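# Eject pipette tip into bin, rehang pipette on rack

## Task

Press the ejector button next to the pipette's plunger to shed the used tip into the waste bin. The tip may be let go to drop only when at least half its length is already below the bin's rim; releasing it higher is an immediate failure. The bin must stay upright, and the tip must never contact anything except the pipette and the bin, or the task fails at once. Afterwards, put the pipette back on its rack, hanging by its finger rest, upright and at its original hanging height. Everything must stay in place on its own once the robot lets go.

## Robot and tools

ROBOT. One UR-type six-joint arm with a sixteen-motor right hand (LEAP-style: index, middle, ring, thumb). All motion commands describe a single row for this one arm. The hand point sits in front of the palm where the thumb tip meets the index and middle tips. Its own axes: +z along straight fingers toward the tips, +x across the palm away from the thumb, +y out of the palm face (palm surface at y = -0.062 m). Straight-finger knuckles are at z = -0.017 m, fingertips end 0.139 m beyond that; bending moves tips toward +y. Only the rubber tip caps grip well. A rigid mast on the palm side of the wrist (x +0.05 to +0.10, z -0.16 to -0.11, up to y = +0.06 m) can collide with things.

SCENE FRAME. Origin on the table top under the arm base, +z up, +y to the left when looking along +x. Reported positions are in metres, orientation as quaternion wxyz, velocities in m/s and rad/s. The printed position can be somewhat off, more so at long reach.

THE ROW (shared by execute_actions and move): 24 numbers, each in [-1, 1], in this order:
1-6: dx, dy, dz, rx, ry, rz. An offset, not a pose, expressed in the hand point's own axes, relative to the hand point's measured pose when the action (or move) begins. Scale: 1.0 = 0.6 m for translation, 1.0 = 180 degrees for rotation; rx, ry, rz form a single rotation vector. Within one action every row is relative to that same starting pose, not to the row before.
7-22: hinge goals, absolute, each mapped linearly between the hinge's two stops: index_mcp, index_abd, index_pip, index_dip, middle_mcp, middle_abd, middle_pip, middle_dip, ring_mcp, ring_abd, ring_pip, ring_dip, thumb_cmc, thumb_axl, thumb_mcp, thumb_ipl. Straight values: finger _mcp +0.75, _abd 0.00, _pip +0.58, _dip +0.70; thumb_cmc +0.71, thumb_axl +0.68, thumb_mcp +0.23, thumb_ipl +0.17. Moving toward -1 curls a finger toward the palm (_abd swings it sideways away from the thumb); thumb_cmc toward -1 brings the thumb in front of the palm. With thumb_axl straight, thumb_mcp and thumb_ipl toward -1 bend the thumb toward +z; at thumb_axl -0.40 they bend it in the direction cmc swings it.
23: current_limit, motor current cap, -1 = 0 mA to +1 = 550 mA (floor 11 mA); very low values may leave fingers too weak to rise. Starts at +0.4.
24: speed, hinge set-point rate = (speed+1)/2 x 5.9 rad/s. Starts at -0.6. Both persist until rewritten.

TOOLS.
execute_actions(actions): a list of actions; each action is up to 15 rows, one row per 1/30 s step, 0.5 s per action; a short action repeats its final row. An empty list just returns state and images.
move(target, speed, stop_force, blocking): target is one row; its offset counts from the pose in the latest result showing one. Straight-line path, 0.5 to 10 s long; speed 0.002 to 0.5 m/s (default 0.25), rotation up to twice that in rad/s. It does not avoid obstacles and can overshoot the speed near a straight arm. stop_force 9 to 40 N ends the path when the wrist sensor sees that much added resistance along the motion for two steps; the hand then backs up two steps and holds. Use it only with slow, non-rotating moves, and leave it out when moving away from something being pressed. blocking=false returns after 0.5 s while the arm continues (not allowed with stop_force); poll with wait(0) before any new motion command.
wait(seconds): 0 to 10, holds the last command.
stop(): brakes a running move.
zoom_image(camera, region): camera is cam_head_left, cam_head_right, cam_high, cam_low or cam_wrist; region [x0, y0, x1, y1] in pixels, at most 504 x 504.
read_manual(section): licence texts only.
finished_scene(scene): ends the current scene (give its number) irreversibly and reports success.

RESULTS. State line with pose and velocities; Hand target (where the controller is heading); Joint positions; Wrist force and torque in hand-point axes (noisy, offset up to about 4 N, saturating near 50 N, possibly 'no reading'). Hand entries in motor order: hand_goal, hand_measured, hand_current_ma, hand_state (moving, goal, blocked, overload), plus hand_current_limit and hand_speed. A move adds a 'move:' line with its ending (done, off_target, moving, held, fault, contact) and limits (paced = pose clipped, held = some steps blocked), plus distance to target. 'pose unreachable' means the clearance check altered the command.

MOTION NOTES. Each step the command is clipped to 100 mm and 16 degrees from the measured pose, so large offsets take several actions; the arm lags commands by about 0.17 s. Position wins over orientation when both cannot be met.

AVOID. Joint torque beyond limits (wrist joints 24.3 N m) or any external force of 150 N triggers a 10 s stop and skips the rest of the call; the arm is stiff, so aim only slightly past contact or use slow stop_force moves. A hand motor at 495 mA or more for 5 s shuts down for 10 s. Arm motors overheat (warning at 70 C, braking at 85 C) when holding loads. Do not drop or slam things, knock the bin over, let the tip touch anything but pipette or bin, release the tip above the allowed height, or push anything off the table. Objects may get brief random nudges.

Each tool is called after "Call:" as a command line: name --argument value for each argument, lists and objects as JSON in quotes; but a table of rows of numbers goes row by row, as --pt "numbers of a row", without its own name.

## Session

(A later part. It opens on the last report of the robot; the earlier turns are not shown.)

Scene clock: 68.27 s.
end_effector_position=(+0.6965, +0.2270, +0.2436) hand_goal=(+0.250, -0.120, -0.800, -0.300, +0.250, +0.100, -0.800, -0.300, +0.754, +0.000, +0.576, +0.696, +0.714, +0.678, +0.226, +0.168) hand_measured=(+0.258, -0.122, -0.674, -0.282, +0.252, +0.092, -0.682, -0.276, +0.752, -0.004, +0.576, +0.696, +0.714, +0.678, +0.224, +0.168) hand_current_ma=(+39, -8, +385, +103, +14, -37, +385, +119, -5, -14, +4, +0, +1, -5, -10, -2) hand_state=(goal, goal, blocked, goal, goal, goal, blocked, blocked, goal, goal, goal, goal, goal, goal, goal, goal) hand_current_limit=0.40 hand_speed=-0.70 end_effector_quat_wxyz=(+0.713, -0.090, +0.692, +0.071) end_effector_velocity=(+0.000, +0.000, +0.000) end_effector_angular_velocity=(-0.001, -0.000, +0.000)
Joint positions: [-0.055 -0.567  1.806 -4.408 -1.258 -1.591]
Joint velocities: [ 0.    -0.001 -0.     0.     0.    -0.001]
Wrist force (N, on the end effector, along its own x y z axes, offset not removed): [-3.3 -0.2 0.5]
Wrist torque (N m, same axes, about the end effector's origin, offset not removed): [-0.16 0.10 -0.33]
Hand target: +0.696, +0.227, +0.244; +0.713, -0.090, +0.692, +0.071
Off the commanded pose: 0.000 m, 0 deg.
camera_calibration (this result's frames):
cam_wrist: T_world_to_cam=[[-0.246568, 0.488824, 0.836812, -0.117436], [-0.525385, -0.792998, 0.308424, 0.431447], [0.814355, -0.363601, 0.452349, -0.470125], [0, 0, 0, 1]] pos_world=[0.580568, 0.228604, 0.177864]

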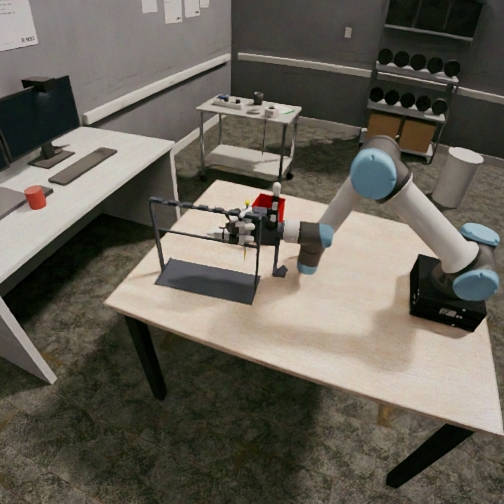

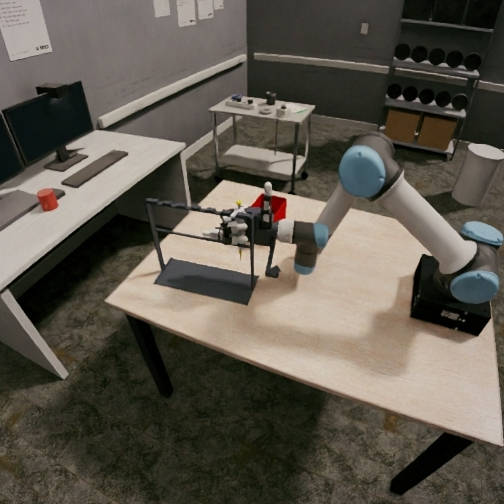

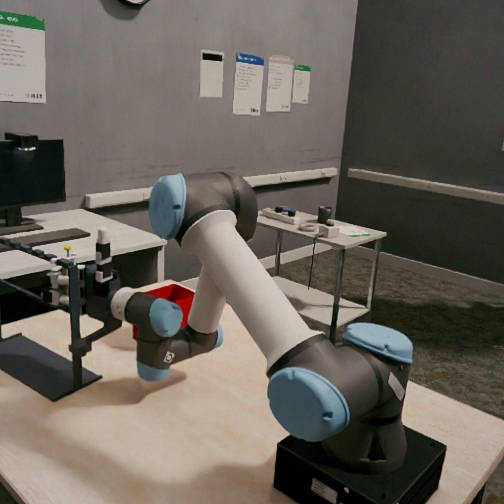

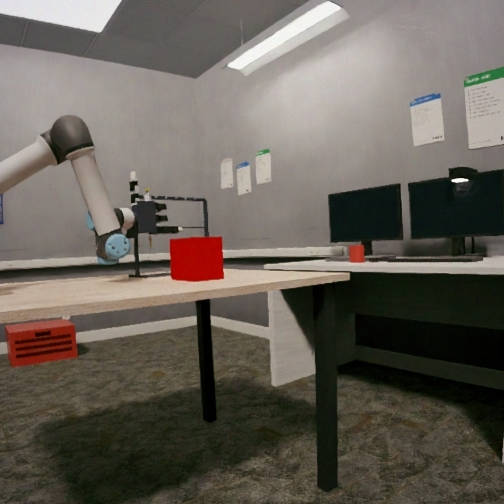

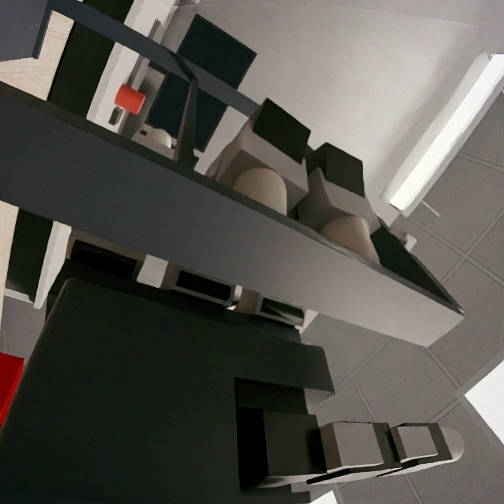

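Gripped. Lift 8 mm then withdraw slowly.

Call:
move --target '[-0.013,0,0,0,0,0,0.25,-0.12,-0.8,-0.4,0.25,0.1,-0.8,-0.4,0.754,0,0.576,0.696,0.714,0.678,0.226,0.168,0.4,-0.7]' --speed 0.03

Call:
move --target '[0,-0.12,0,0,0,0,0.25,-0.12,-0.8,-0.4,0.25,0.1,-0.8,-0.4,0.754,0,0.576,0.696,0.714,0.678,0.226,0.168,0.4,-0.7]' --speed 0.05

Call:
zoom_image --camera "cam_head_left" --region '[200, 160, 340, 270]'

Call:
zoom_image --camera "cam_high" --region '[20, 210, 180, 350]'

Scene clock: 71.63 s.
end_effector_position=(+0.6962, +0.2272, +0.2513) hand_goal=(+0.250, -0.120, -0.800, -0.400, +0.250, +0.100, -0.800, -0.400, +0.754, +0.000, +0.576, +0.696, +0.714, +0.678, +0.226, +0.168) hand_measured=(+0.252, -0.122, -0.674, -0.288, +0.252, +0.092, -0.682, -0.282, +0.752, -0.004, +0.576, +0.696, +0.714, +0.678, +0.224, +0.168) hand_current_ma=(+10, -8, +385, +385, +12, -37, +385, +385, -5, -14, +4, +0, +1, -5, -10, -2) hand_state=(goal, goal, blocked, blocked, goal, goal, blocked, blocked, goal, goal, goal, goal, goal, goal, goal, goal) hand_current_limit=0.40 hand_speed=-0.70 end_effector_quat_wxyz=(+0.713, -0.090, +0.692, +0.071) end_effector_velocity=(-0.000, +0.000, +0.001) end_effector_angular_velocity=(-0.001, +0.000, +0.001)
Joint positions: [-0.055 -0.585  1.814 -4.398 -1.258 -1.591]
Joint velocities: [ 0.    -0.004  0.001  0.002  0.    -0.001]
Wrist force (N, on the end effector, along its own x y z axes, offset not removed): [1.2 3.0 -1.9]
Wrist torque (N m, same axes, about the end effector's origin, offset not removed): [0.66 -0.39 0.06]
Hand target: +0.696, +0.227, +0.251; +0.713, -0.090, +0.692, +0.071
Off the commanded pose: 0.000 m, 0 deg.
move: done
camera_calibration (this result's frames):
cam_wrist: T_world_to_cam=[[-0.246572, 0.488818, 0.836815, -0.124019], [-0.525389, -0.792998, 0.308415, 0.429093], [0.814352, -0.363607, 0.452351, -0.47332], [0, 0, 0, 1]] pos_world=[0.580311, 0.22879, 0.185549]

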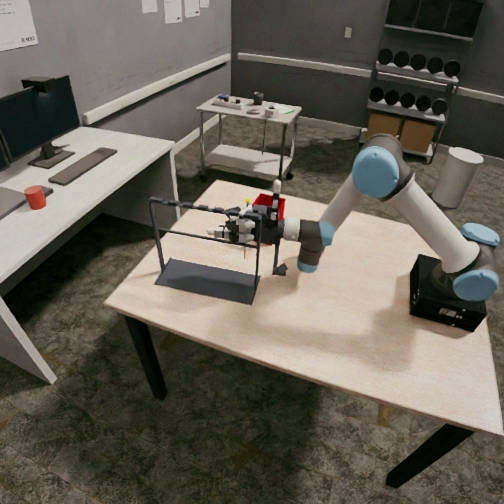

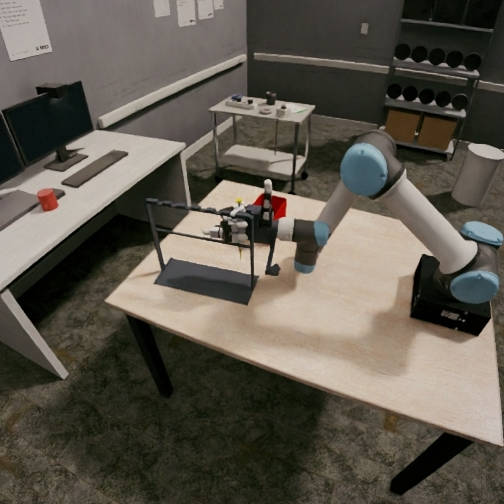

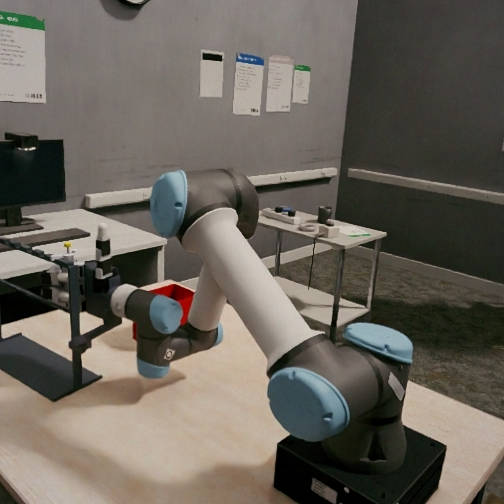

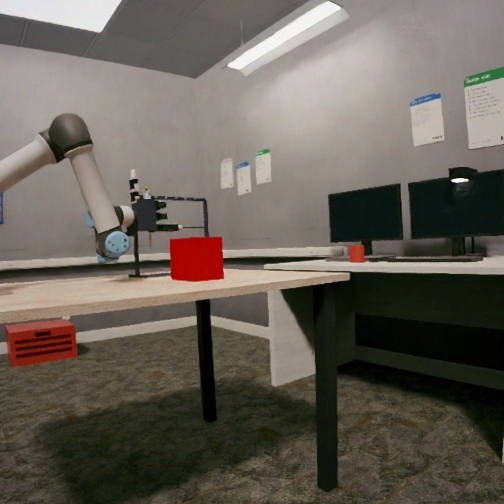

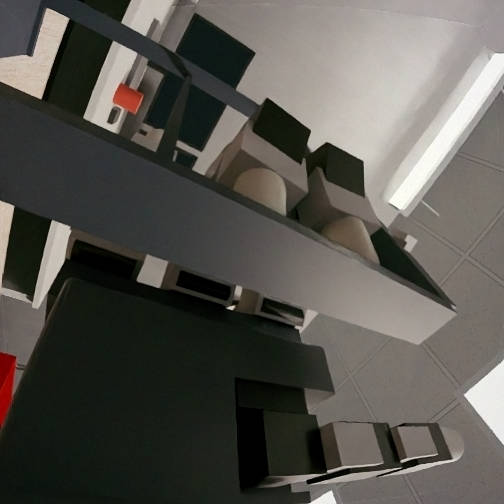

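Scene clock: 73.43 s.
end_effector_position=(+0.7124, +0.1571, +0.2536) hand_goal=(+0.250, -0.120, -0.800, -0.400, +0.250, +0.100, -0.800, -0.400, +0.754, +0.000, +0.576, +0.696, +0.714, +0.678, +0.226, +0.168) hand_measured=(+0.252, -0.122, -0.674, -0.288, +0.252, +0.092, -0.682, -0.282, +0.752, -0.004, +0.576, +0.696, +0.714, +0.678, +0.224, +0.168) hand_current_ma=(+10, -8, +385, +385, +12, -37, +385, +385, -5, -14, +4, +0, +1, -5, -10, -2) hand_state=(goal, goal, blocked, blocked, goal, goal, blocked, blocked, goal, goal, goal, goal, goal, goal, goal, goal) hand_current_limit=0.40 hand_speed=-0.70 end_effector_quat_wxyz=(+0.713, -0.090, +0.692, +0.071) end_effector_velocity=(+0.000, -0.002, -0.000) end_effector_angular_velocity=(+0.000, +0.001, -0.000)
Joint positions: [-0.192 -0.583  1.789 -4.377 -1.121 -1.587]
Joint velocities: [-0.003  0.    -0.     0.001  0.003  0.   ]
Wrist force (N, on the end effector, along its own x y z axes, offset not removed): [3.5 0.7 -1.8]
Wrist torque (N m, same axes, about the end effector's origin, offset not removed): [0.30 -0.32 -0.09]
Hand target: +0.712, +0.157, +0.254; +0.713, -0.090, +0.692, +0.071
Off the commanded pose: 0.000 m, 0 deg.
move: done
camera_calibration (this result's frames):
cam_wrist: T_world_to_cam=[[-0.246581, 0.488731, 0.836863, -0.0876914], [-0.5254, -0.793027, 0.308322, 0.381363], [0.814342, -0.363662, 0.452325, -0.513], [0, 0, 0, 1]] pos_world=[0.596503, 0.15873, 0.187846]

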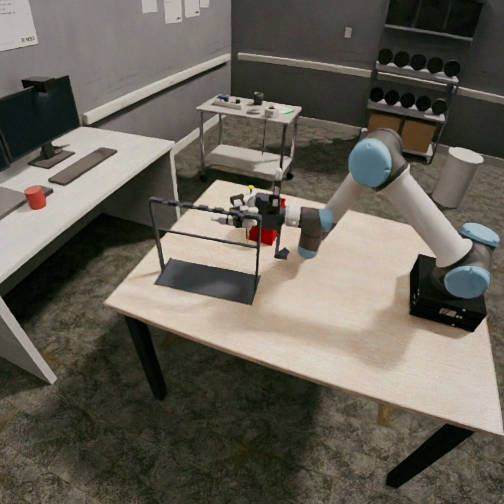

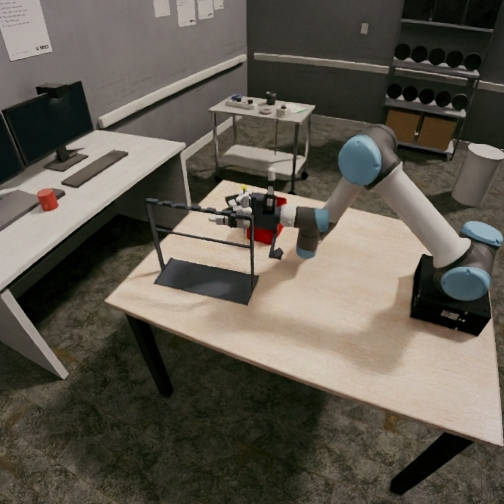

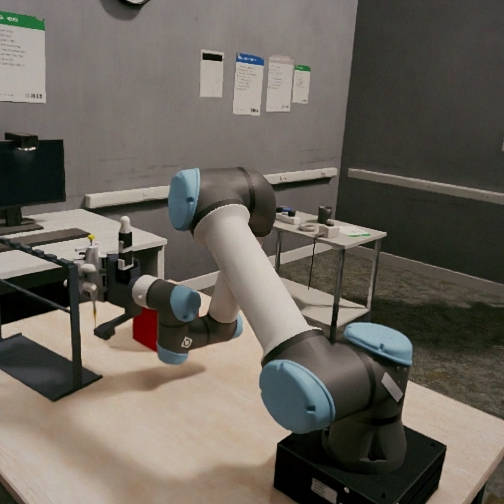

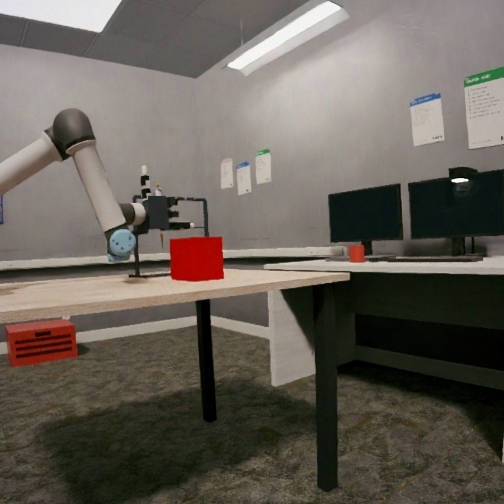

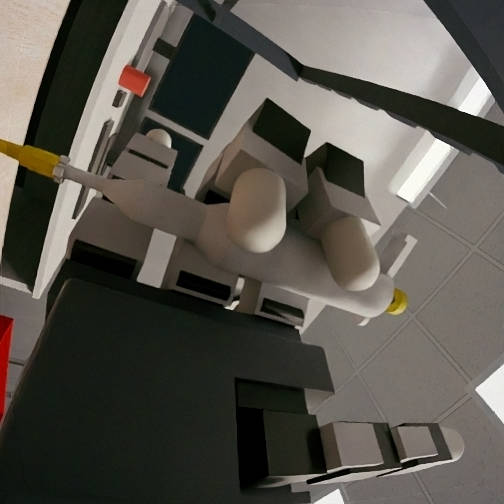

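Region (200, 160, 340, 270) of cam_head_left's 504x504 image, scaled by 3.600, with more detail than that image has; it fills the top 396 rows of this view, and the rest is white.

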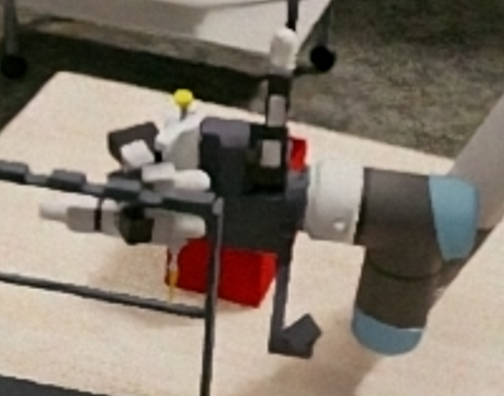

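Region (20, 210, 180, 350) of cam_high's 504x504 image, scaled by 3.150, with more detail than that image has; it fills the top 441 rows of this view, and the rest is white.

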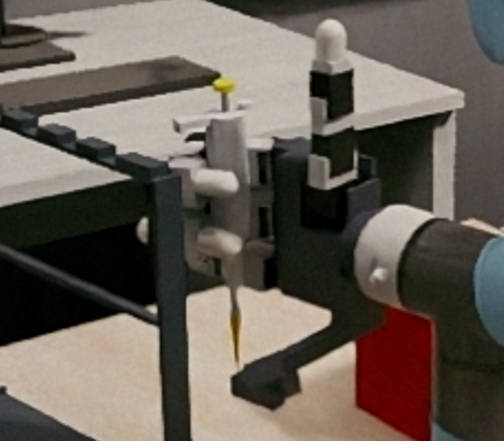

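Call:
move --target '[-0.117,-0.37,-0.08,0,0,0,0.25,-0.12,-0.8,-0.4,0.25,0.1,-0.8,-0.4,0.754,0,0.576,0.696,0.714,0.678,-0.25,-0.1,0.4,-0.7]' --speed 0.15

Call:
zoom_image --camera "cam_head_left" --region '[220, 130, 360, 250]'

Call:
zoom_image --camera "cam_high" --region '[100, 190, 260, 350]'

Call:
zoom_image --camera "cam_low" --region '[130, 150, 270, 280]'

Scene clock: 79.87 s.
end_effector_position=(+0.7132, -0.0682, +0.3295) hand_goal=(+0.250, -0.120, -0.800, -0.400, +0.250, +0.100, -0.800, -0.400, +0.754, +0.000, +0.576, +0.696, +0.714, +0.678, -0.250, -0.100) hand_measured=(+0.252, -0.122, -0.674, -0.288, +0.252, +0.092, -0.682, -0.282, +0.752, -0.004, +0.576, +0.696, +0.714, +0.678, -0.252, -0.100) hand_current_ma=(+9, -8, +385, +385, +11, -37, +385, +385, -5, -15, +4, +0, +1, -5, -14, +3) hand_state=(goal, goal, blocked, blocked, goal, goal, blocked, blocked, goal, goal, goal, goal, goal, goal, goal, goal) hand_current_limit=0.40 hand_speed=-0.70 end_effector_quat_wxyz=(+0.713, -0.090, +0.692, +0.071) end_effector_velocity=(+0.000, -0.001, +0.001) end_effector_angular_velocity=(-0.000, -0.000, +0.000)
Joint positions: [-0.595 -0.699  1.701 -4.184 -0.718 -1.569]
Joint velocities: [-0.002 -0.001 -0.002  0.002  0.002 -0.   ]
Wrist force (N, on the end effector, along its own x y z axes, offset not removed): [4.3 -0.5 -0.1]
Wrist torque (N m, same axes, about the end effector's origin, offset not removed): [0.00 -0.39 0.00]
Hand target: +0.713, -0.068, +0.330; +0.713, -0.090, +0.692, +0.071
Off the commanded pose: 0.000 m, 0 deg.
move: done
camera_calibration (this result's frames):
cam_wrist: T_world_to_cam=[[-0.246679, 0.488473, 0.836985, -0.0408572], [-0.525453, -0.793115, 0.308006, 0.179791], [0.814278, -0.363817, 0.452314, -0.629931], [0, 0, 0, 1]] pos_world=[0.597332, -0.0666274, 0.263747]

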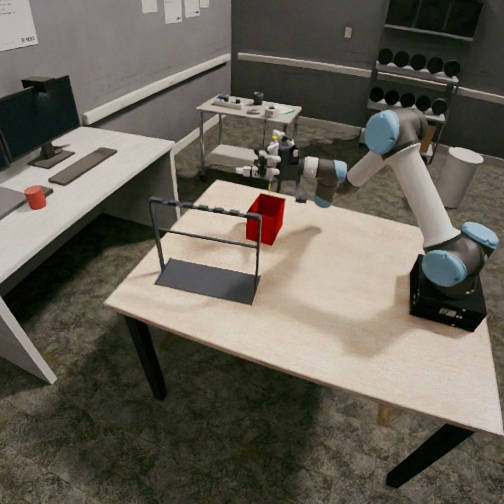

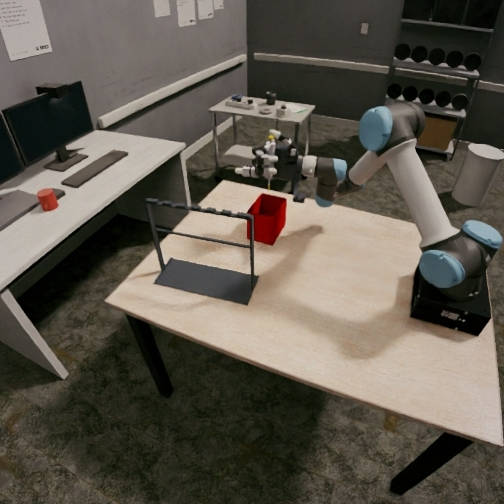

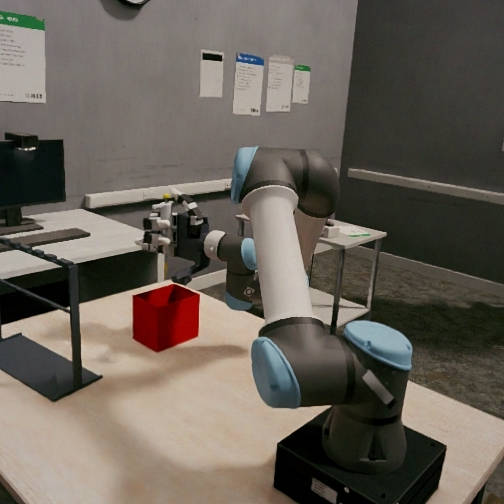

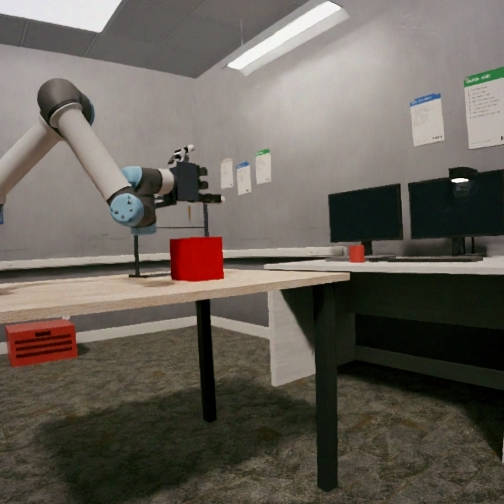

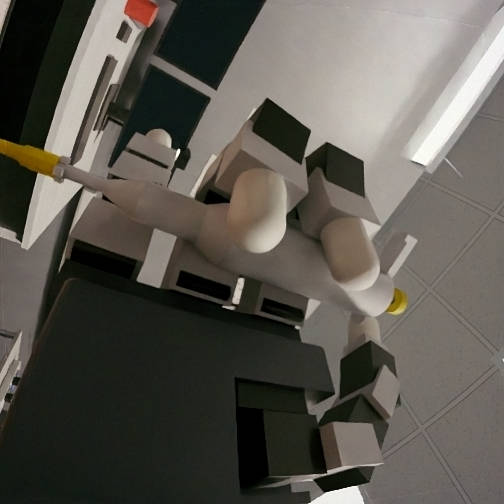

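Region (220, 130, 360, 250) of cam_head_left's 504x504 image, scaled by 3.600, with more detail than that image has; it fills the top 432 rows of this view, and the rest is white.

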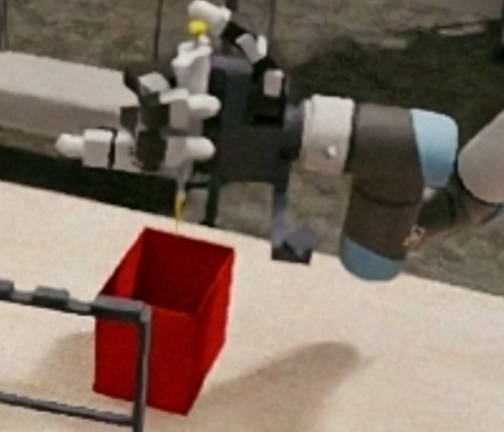

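Region (100, 190, 260, 350) of cam_high's 504x504 image, scaled by 3.150, with more detail than that image has.

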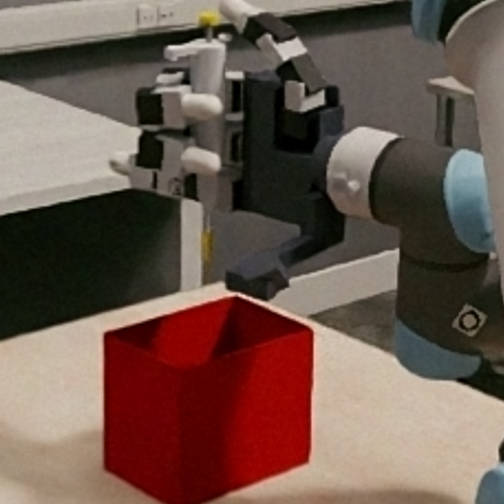

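Region (130, 150, 270, 280) of cam_low's 504x504 image, scaled by 3.600, with more detail than that image has; it fills the top 468 rows of this view, and the rest is white.

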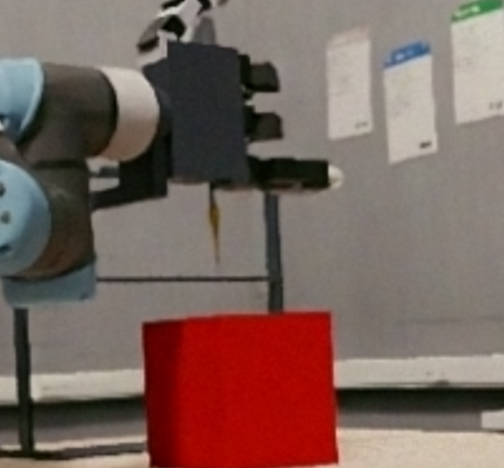

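Call:
move --target '[0.158,0,0,0,0,0,0.25,-0.12,-0.8,-0.4,0.25,0.1,-0.8,-0.4,0.754,0,0.576,0.696,0.714,0.678,-0.25,-0.1,0.4,-0.7]' --speed 0.1

Call:
zoom_image --camera "cam_head_left" --region '[220, 130, 360, 250]'

Call:
zoom_image --camera "cam_high" --region '[100, 190, 260, 350]'

Call:
zoom_image --camera "cam_low" --region '[130, 150, 270, 280]'

Scene clock: 83.27 s.
end_effector_position=(+0.7164, -0.0705, +0.2349) hand_goal=(+0.250, -0.120, -0.800, -0.400, +0.250, +0.100, -0.800, -0.400, +0.754, +0.000, +0.576, +0.696, +0.714, +0.678, -0.250, -0.100) hand_measured=(+0.252, -0.122, -0.674, -0.288, +0.252, +0.092, -0.682, -0.282, +0.752, -0.004, +0.576, +0.696, +0.714, +0.678, -0.252, -0.100) hand_current_ma=(+9, -8, +385, +385, +11, -37, +385, +385, -5, -15, +4, +0, +1, -5, -16, +3) hand_state=(goal, goal, blocked, blocked, goal, goal, blocked, blocked, goal, goal, goal, goal, goal, goal, goal, goal) hand_current_limit=0.40 hand_speed=-0.70 end_effector_quat_wxyz=(+0.713, -0.090, +0.692, +0.071) end_effector_velocity=(+0.000, +0.000, -0.002) end_effector_angular_velocity=(+0.001, +0.001, +0.000)
Joint positions: [-0.595 -0.499  1.629 -4.312 -0.718 -1.569]
Joint velocities: [ 0.     0.005 -0.002 -0.002 -0.     0.001]
Wrist force (N, on the end effector, along its own x y z axes, offset not removed): [4.1 0.6 1.8]
Wrist torque (N m, same axes, about the end effector's origin, offset not removed): [0.15 -0.56 0.28]
Hand target: +0.716, -0.071, +0.235; +0.713, -0.090, +0.692, +0.071
Off the commanded pose: 0.000 m, 0 deg.
move: done
camera_calibration (this result's frames):
cam_wrist: T_world_to_cam=[[-0.246658, 0.488528, 0.836959, 0.0402643], [-0.52547, -0.793083, 0.308058, 0.208803], [0.814273, -0.363812, 0.452327, -0.590562], [0, 0, 0, 1]] pos_world=[0.60053, -0.0689258, 0.169104]

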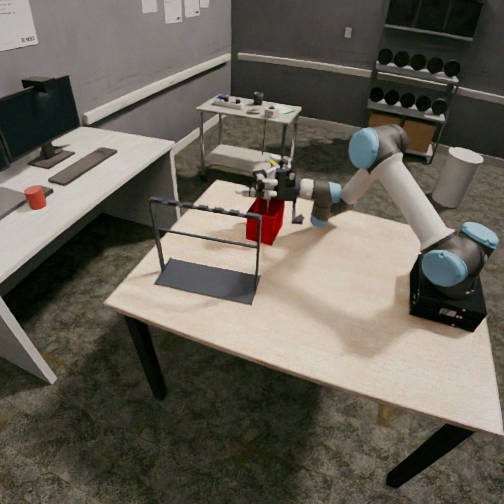

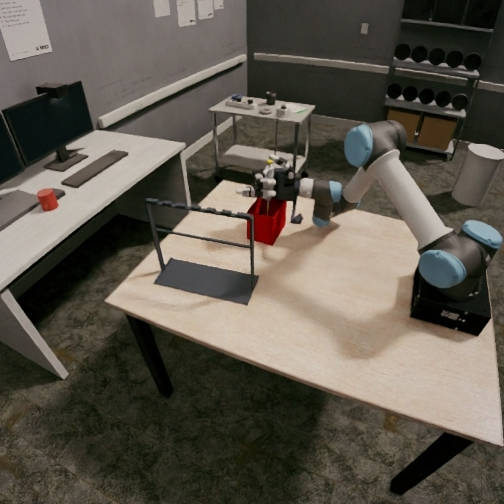

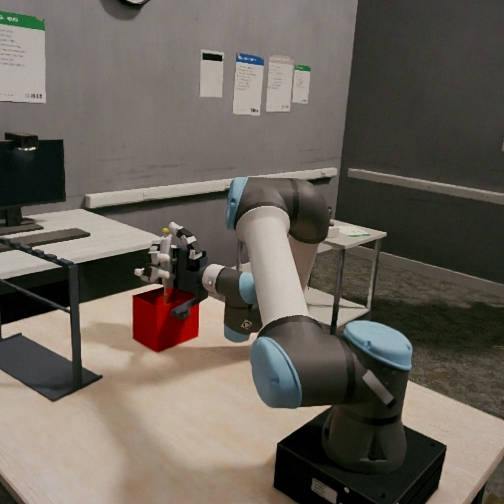

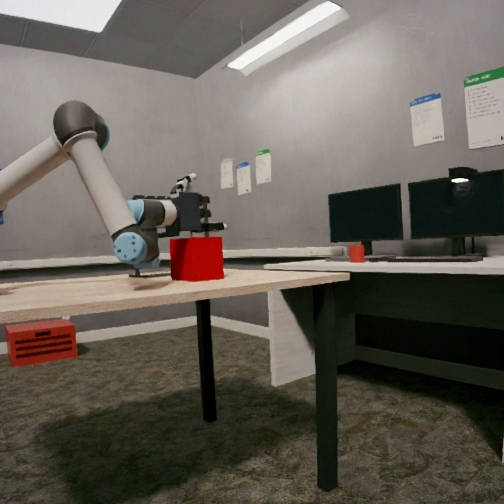

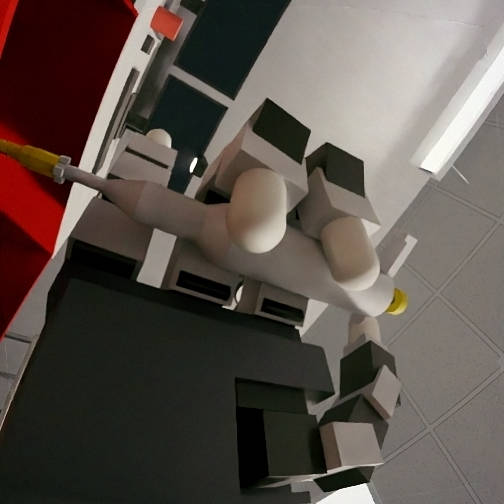

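Region (220, 130, 360, 250) of cam_head_left's 504x504 image, scaled by 3.600, with more detail than that image has; it fills the top 432 rows of this view, and the rest is white.

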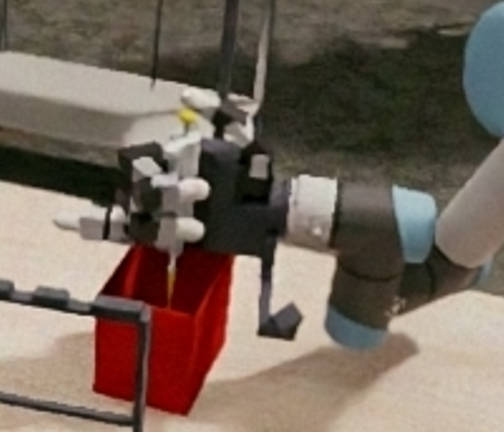

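Region (100, 190, 260, 350) of cam_high's 504x504 image, scaled by 3.150, with more detail than that image has.

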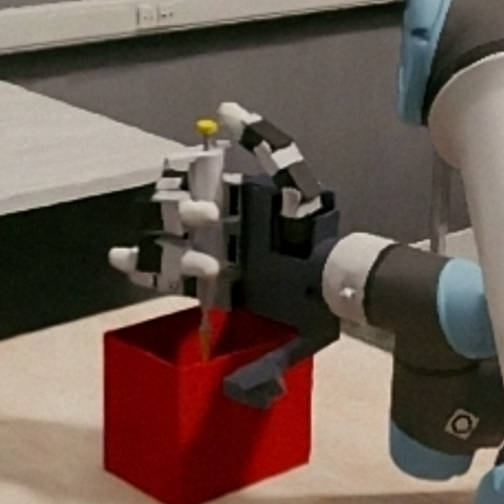

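Region (130, 150, 270, 280) of cam_low's 504x504 image, scaled by 3.600, with more detail than that image has; it fills the top 468 rows of this view, and the rest is white.

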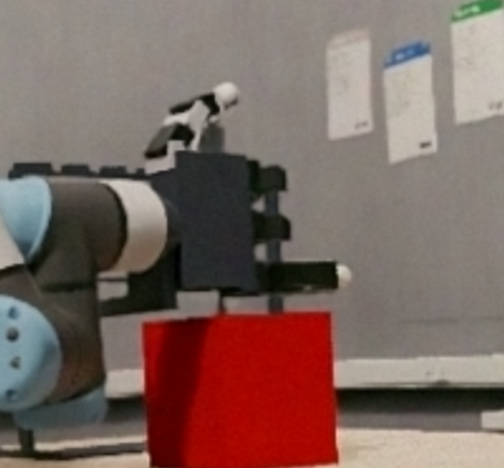

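Tip is in. Press with the thumb.

Call:
execute_actions --actions '[[[0,0,0,0,0,0,0.25,-0.12,-0.8,-0.4,0.25,0.1,-0.8,-0.4,0.754,0,0.576,0.696,0.714,0.678,-0.3,-0.6,0.4,-0.7]],[[0,0,0,0,0,0,0.25,-0.12,-0.8,-0.4,0.25,0.1,-0.8,-0.4,0.754,0,0.576,0.696,0.714,0.678,-0.3,-0.6,0.4,-0.7]],[[0,0,0,0,0,0,0.25,-0.12,-0.8,-0.4,0.25,0.1,-0.8,-0.4,0.754,0,0.576,0.696,0.714,0.678,-0.3,-0.6,0.4,-0.7]]]'

Call:
zoom_image --camera "cam_head_left" --region '[220, 130, 360, 250]'

Call:
zoom_image --camera "cam_high" --region '[100, 190, 260, 350]'

Scene clock: 86.57 s.
end_effector_position=(+0.7165, -0.0705, +0.2349) hand_goal=(+0.250, -0.120, -0.800, -0.400, +0.250, +0.100, -0.800, -0.400, +0.754, +0.000, +0.576, +0.696, +0.714, +0.678, -0.300, -0.600) hand_measured=(+0.252, -0.122, -0.674, -0.288, +0.252, +0.092, -0.682, -0.282, +0.752, -0.004, +0.576, +0.696, +0.718, +0.680, -0.302, -0.600) hand_current_ma=(+8, -8, +385, +385, +11, -37, +385, +385, -5, -15, +4, +0, +17, +13, -16, +4) hand_state=(goal, goal, blocked, blocked, goal, goal, blocked, blocked, goal, goal, goal, goal, goal, goal, goal, goal) hand_current_limit=0.40 hand_speed=-0.70 end_effector_quat_wxyz=(+0.713, -0.090, +0.692, +0.071) end_effector_velocity=(-0.000, -0.001, +0.000) end_effector_angular_velocity=(-0.001, -0.001, -0.001)
Joint positions: [-0.595 -0.499  1.629 -4.312 -0.718 -1.569]
Joint velocities: [-0.001 -0.    -0.    -0.     0.    -0.001]
Wrist force (N, on the end effector, along its own x y z axes, offset not removed): [4.9 -0.9 2.3]
Wrist torque (N m, same axes, about the end effector's origin, offset not removed): [-0.42 -0.80 0.25]
Hand target: +0.716, -0.071, +0.235; +0.713, -0.090, +0.692, +0.071
Off the commanded pose: 0.000 m, 0 deg.
camera_calibration (this result's frames):
cam_wrist: T_world_to_cam=[[-0.246744, 0.488522, 0.836937, 0.0403135], [-0.525477, -0.793097, 0.308012, 0.208823], [0.814243, -0.363791, 0.452399, -0.590582], [0, 0, 0, 1]] pos_world=[0.600555, -0.0689257, 0.169119]

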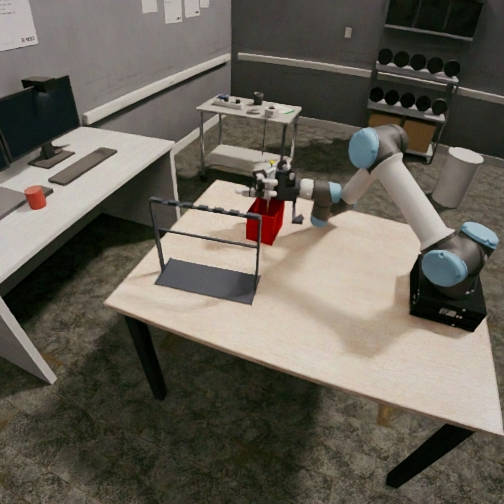

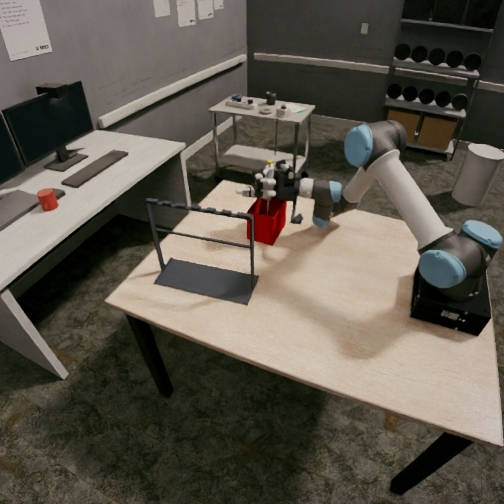

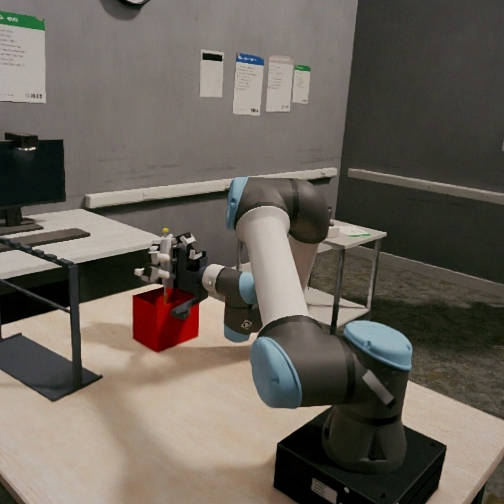

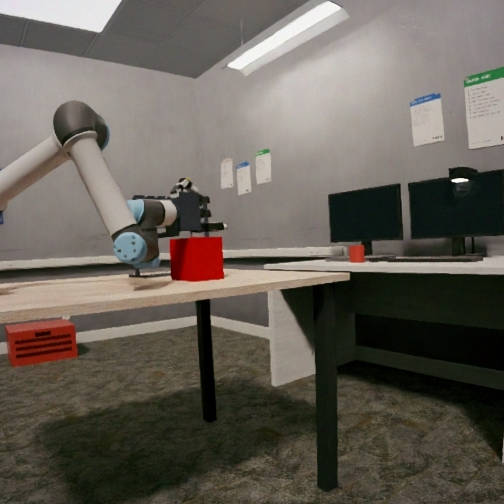

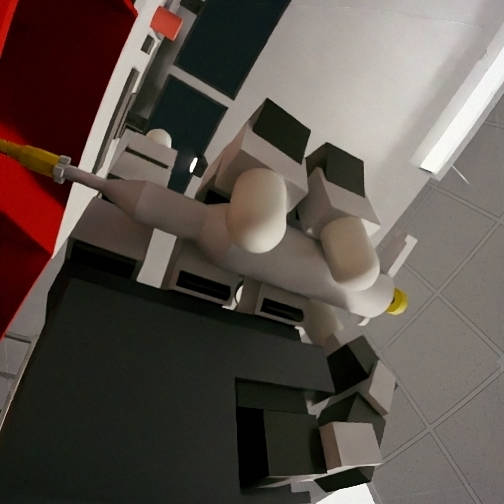

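Region (220, 130, 360, 250) of cam_head_left's 504x504 image, scaled by 3.600, with more detail than that image has; it fills the top 432 rows of this view, and the rest is white.

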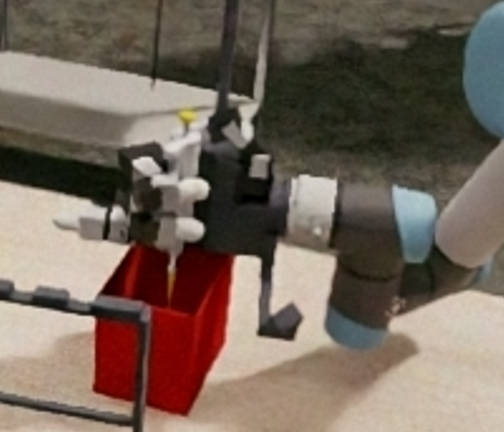

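Region (100, 190, 260, 350) of cam_high's 504x504 image, scaled by 3.150, with more detail than that image has.

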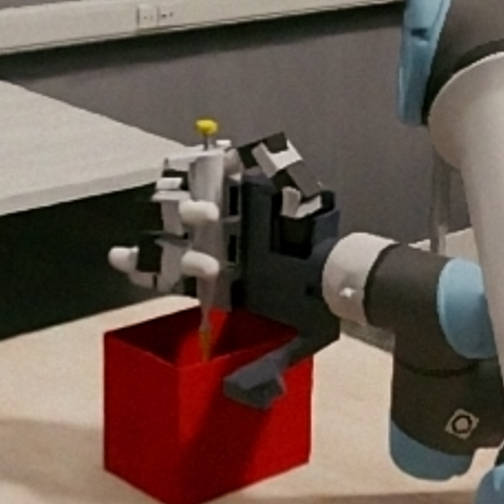

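Call:
execute_actions --actions '[[[0,0,0,0,0,0,0.25,-0.12,-0.8,-0.4,0.25,0.1,-0.8,-0.4,0.754,0,0.576,0.696,0.714,0.678,-0.3,-0.1,0.4,-0.7]],[[0,0,0,0,0,0,0.25,-0.12,-0.8,-0.4,0.25,0.1,-0.8,-0.4,0.754,0,0.576,0.696,0.714,0.678,-0.3,-0.1,0.4,-0.7]],[[0,0,0,0,0,0,0.25,-0.12,-0.8,-0.4,0.25,0.1,-0.8,-0.4,0.754,0,0.576,0.696,0.55,0.678,-0.3,-0.1,0.4,-0.7]],[[0,0,0,0,0,0,0.25,-0.12,-0.8,-0.4,0.25,0.1,-0.8,-0.4,0.754,0,0.576,0.696,0.55,0.678,-0.3,-0.6,0.4,-0.8]],[[0,0,0,0,0,0,0.25,-0.12,-0.8,-0.4,0.25,0.1,-0.8,-0.4,0.754,0,0.576,0.696,0.55,0.678,-0.3,-0.6,0.4,-0.8]],[[0,0,0,0,0,0,0.25,-0.12,-0.8,-0.4,0.25,0.1,-0.8,-0.4,0.754,0,0.576,0.696,0.55,0.678,-0.3,-0.6,0.4,-0.8]],[[0,0,0,0,0,0,0.25,-0.12,-0.8,-0.4,0.25,0.1,-0.8,-0.4,0.754,0,0.576,0.696,0.55,0.678,-0.3,-0.6,0.4,-0.8]]]'

Call:
zoom_image --camera "cam_high" --region '[100, 190, 260, 350]'

Scene clock: 93.37 s.
end_effector_position=(+0.7165, -0.0705, +0.2349) hand_goal=(+0.250, -0.120, -0.800, -0.400, +0.250, +0.100, -0.800, -0.400, +0.754, +0.000, +0.576, +0.696, +0.550, +0.678, -0.300, -0.600) hand_measured=(+0.248, -0.118, -0.674, -0.296, +0.252, +0.102, -0.682, -0.284, +0.752, -0.004, +0.576, +0.696, +0.574, +0.692, -0.256, -0.276) hand_current_ma=(-12, +7, +385, +385, +11, +7, +385, +385, -5, -15, +4, +0, +128, +96, +305, +385) hand_state=(goal, goal, blocked, blocked, goal, goal, blocked, blocked, goal, goal, goal, goal, blocked, goal, blocked, blocked) hand_current_limit=0.40 hand_speed=-0.80 end_effector_quat_wxyz=(+0.713, -0.090, +0.692, +0.071) end_effector_velocity=(+0.000, -0.000, -0.000) end_effector_angular_velocity=(+0.001, +0.000, +0.000)
Joint positions: [-0.595 -0.499  1.629 -4.312 -0.718 -1.569]
Joint velocities: [-0.     0.001 -0.     0.     0.     0.   ]
Wrist force (N, on the end effector, along its own x y z axes, offset not removed): [1.4 -0.6 -1.1]
Wrist torque (N m, same axes, about the end effector's origin, offset not removed): [0.05 -0.26 -0.13]
Hand target: +0.716, -0.071, +0.235; +0.713, -0.090, +0.692, +0.071
Off the commanded pose: 0.000 m, 0 deg.
camera_calibration (this result's frames):
cam_wrist: T_world_to_cam=[[-0.246744, 0.488522, 0.836937, 0.0403135], [-0.525477, -0.793096, 0.308012, 0.208823], [0.814243, -0.363791, 0.452399, -0.590582], [0, 0, 0, 1]] pos_world=[0.600555, -0.0689259, 0.169119]

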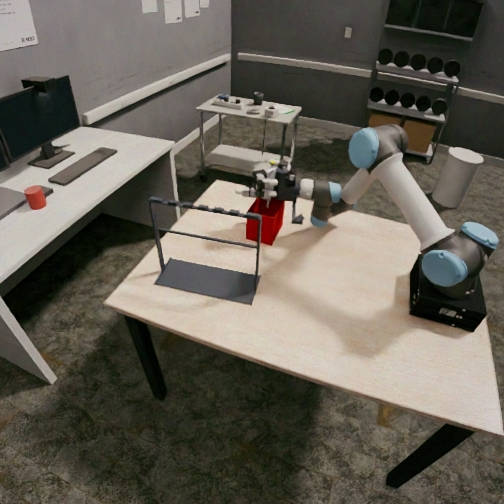

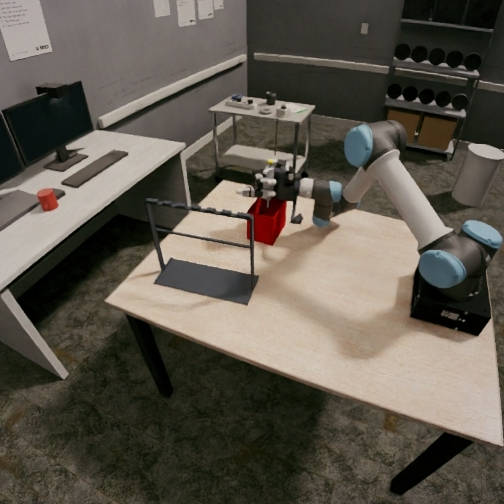

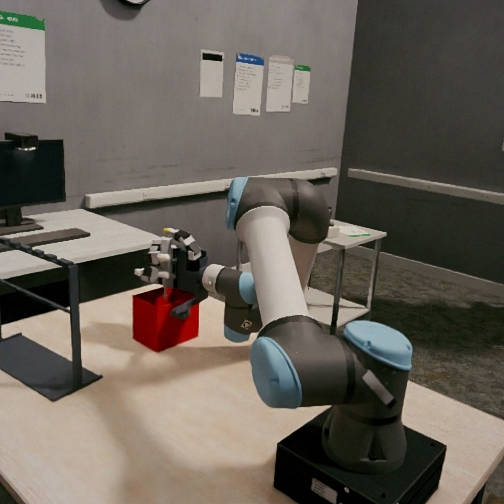

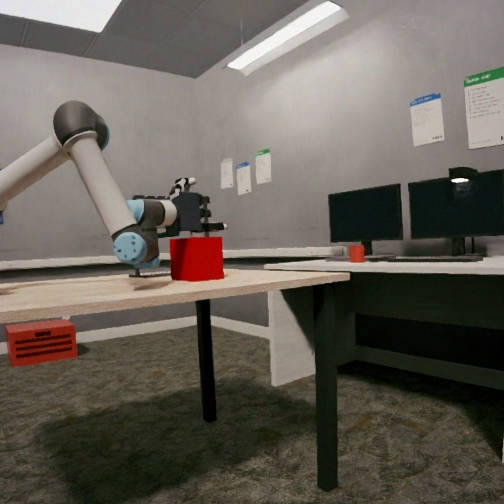

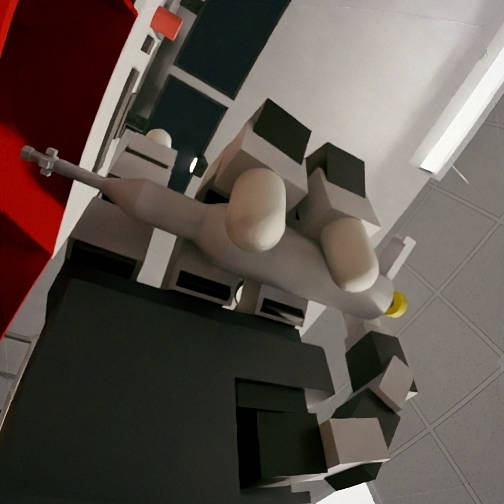

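Region (100, 190, 260, 350) of cam_high's 504x504 image, scaled by 3.150, with more detail than that image has.

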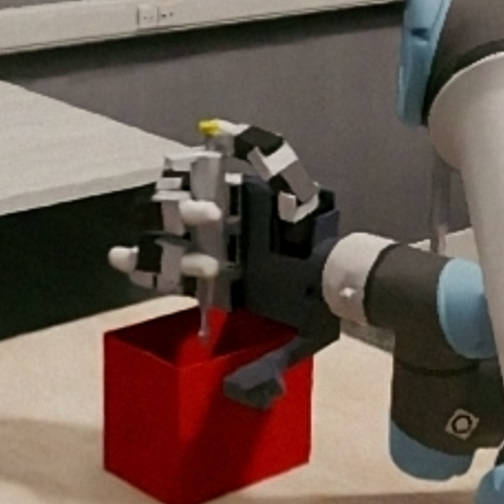

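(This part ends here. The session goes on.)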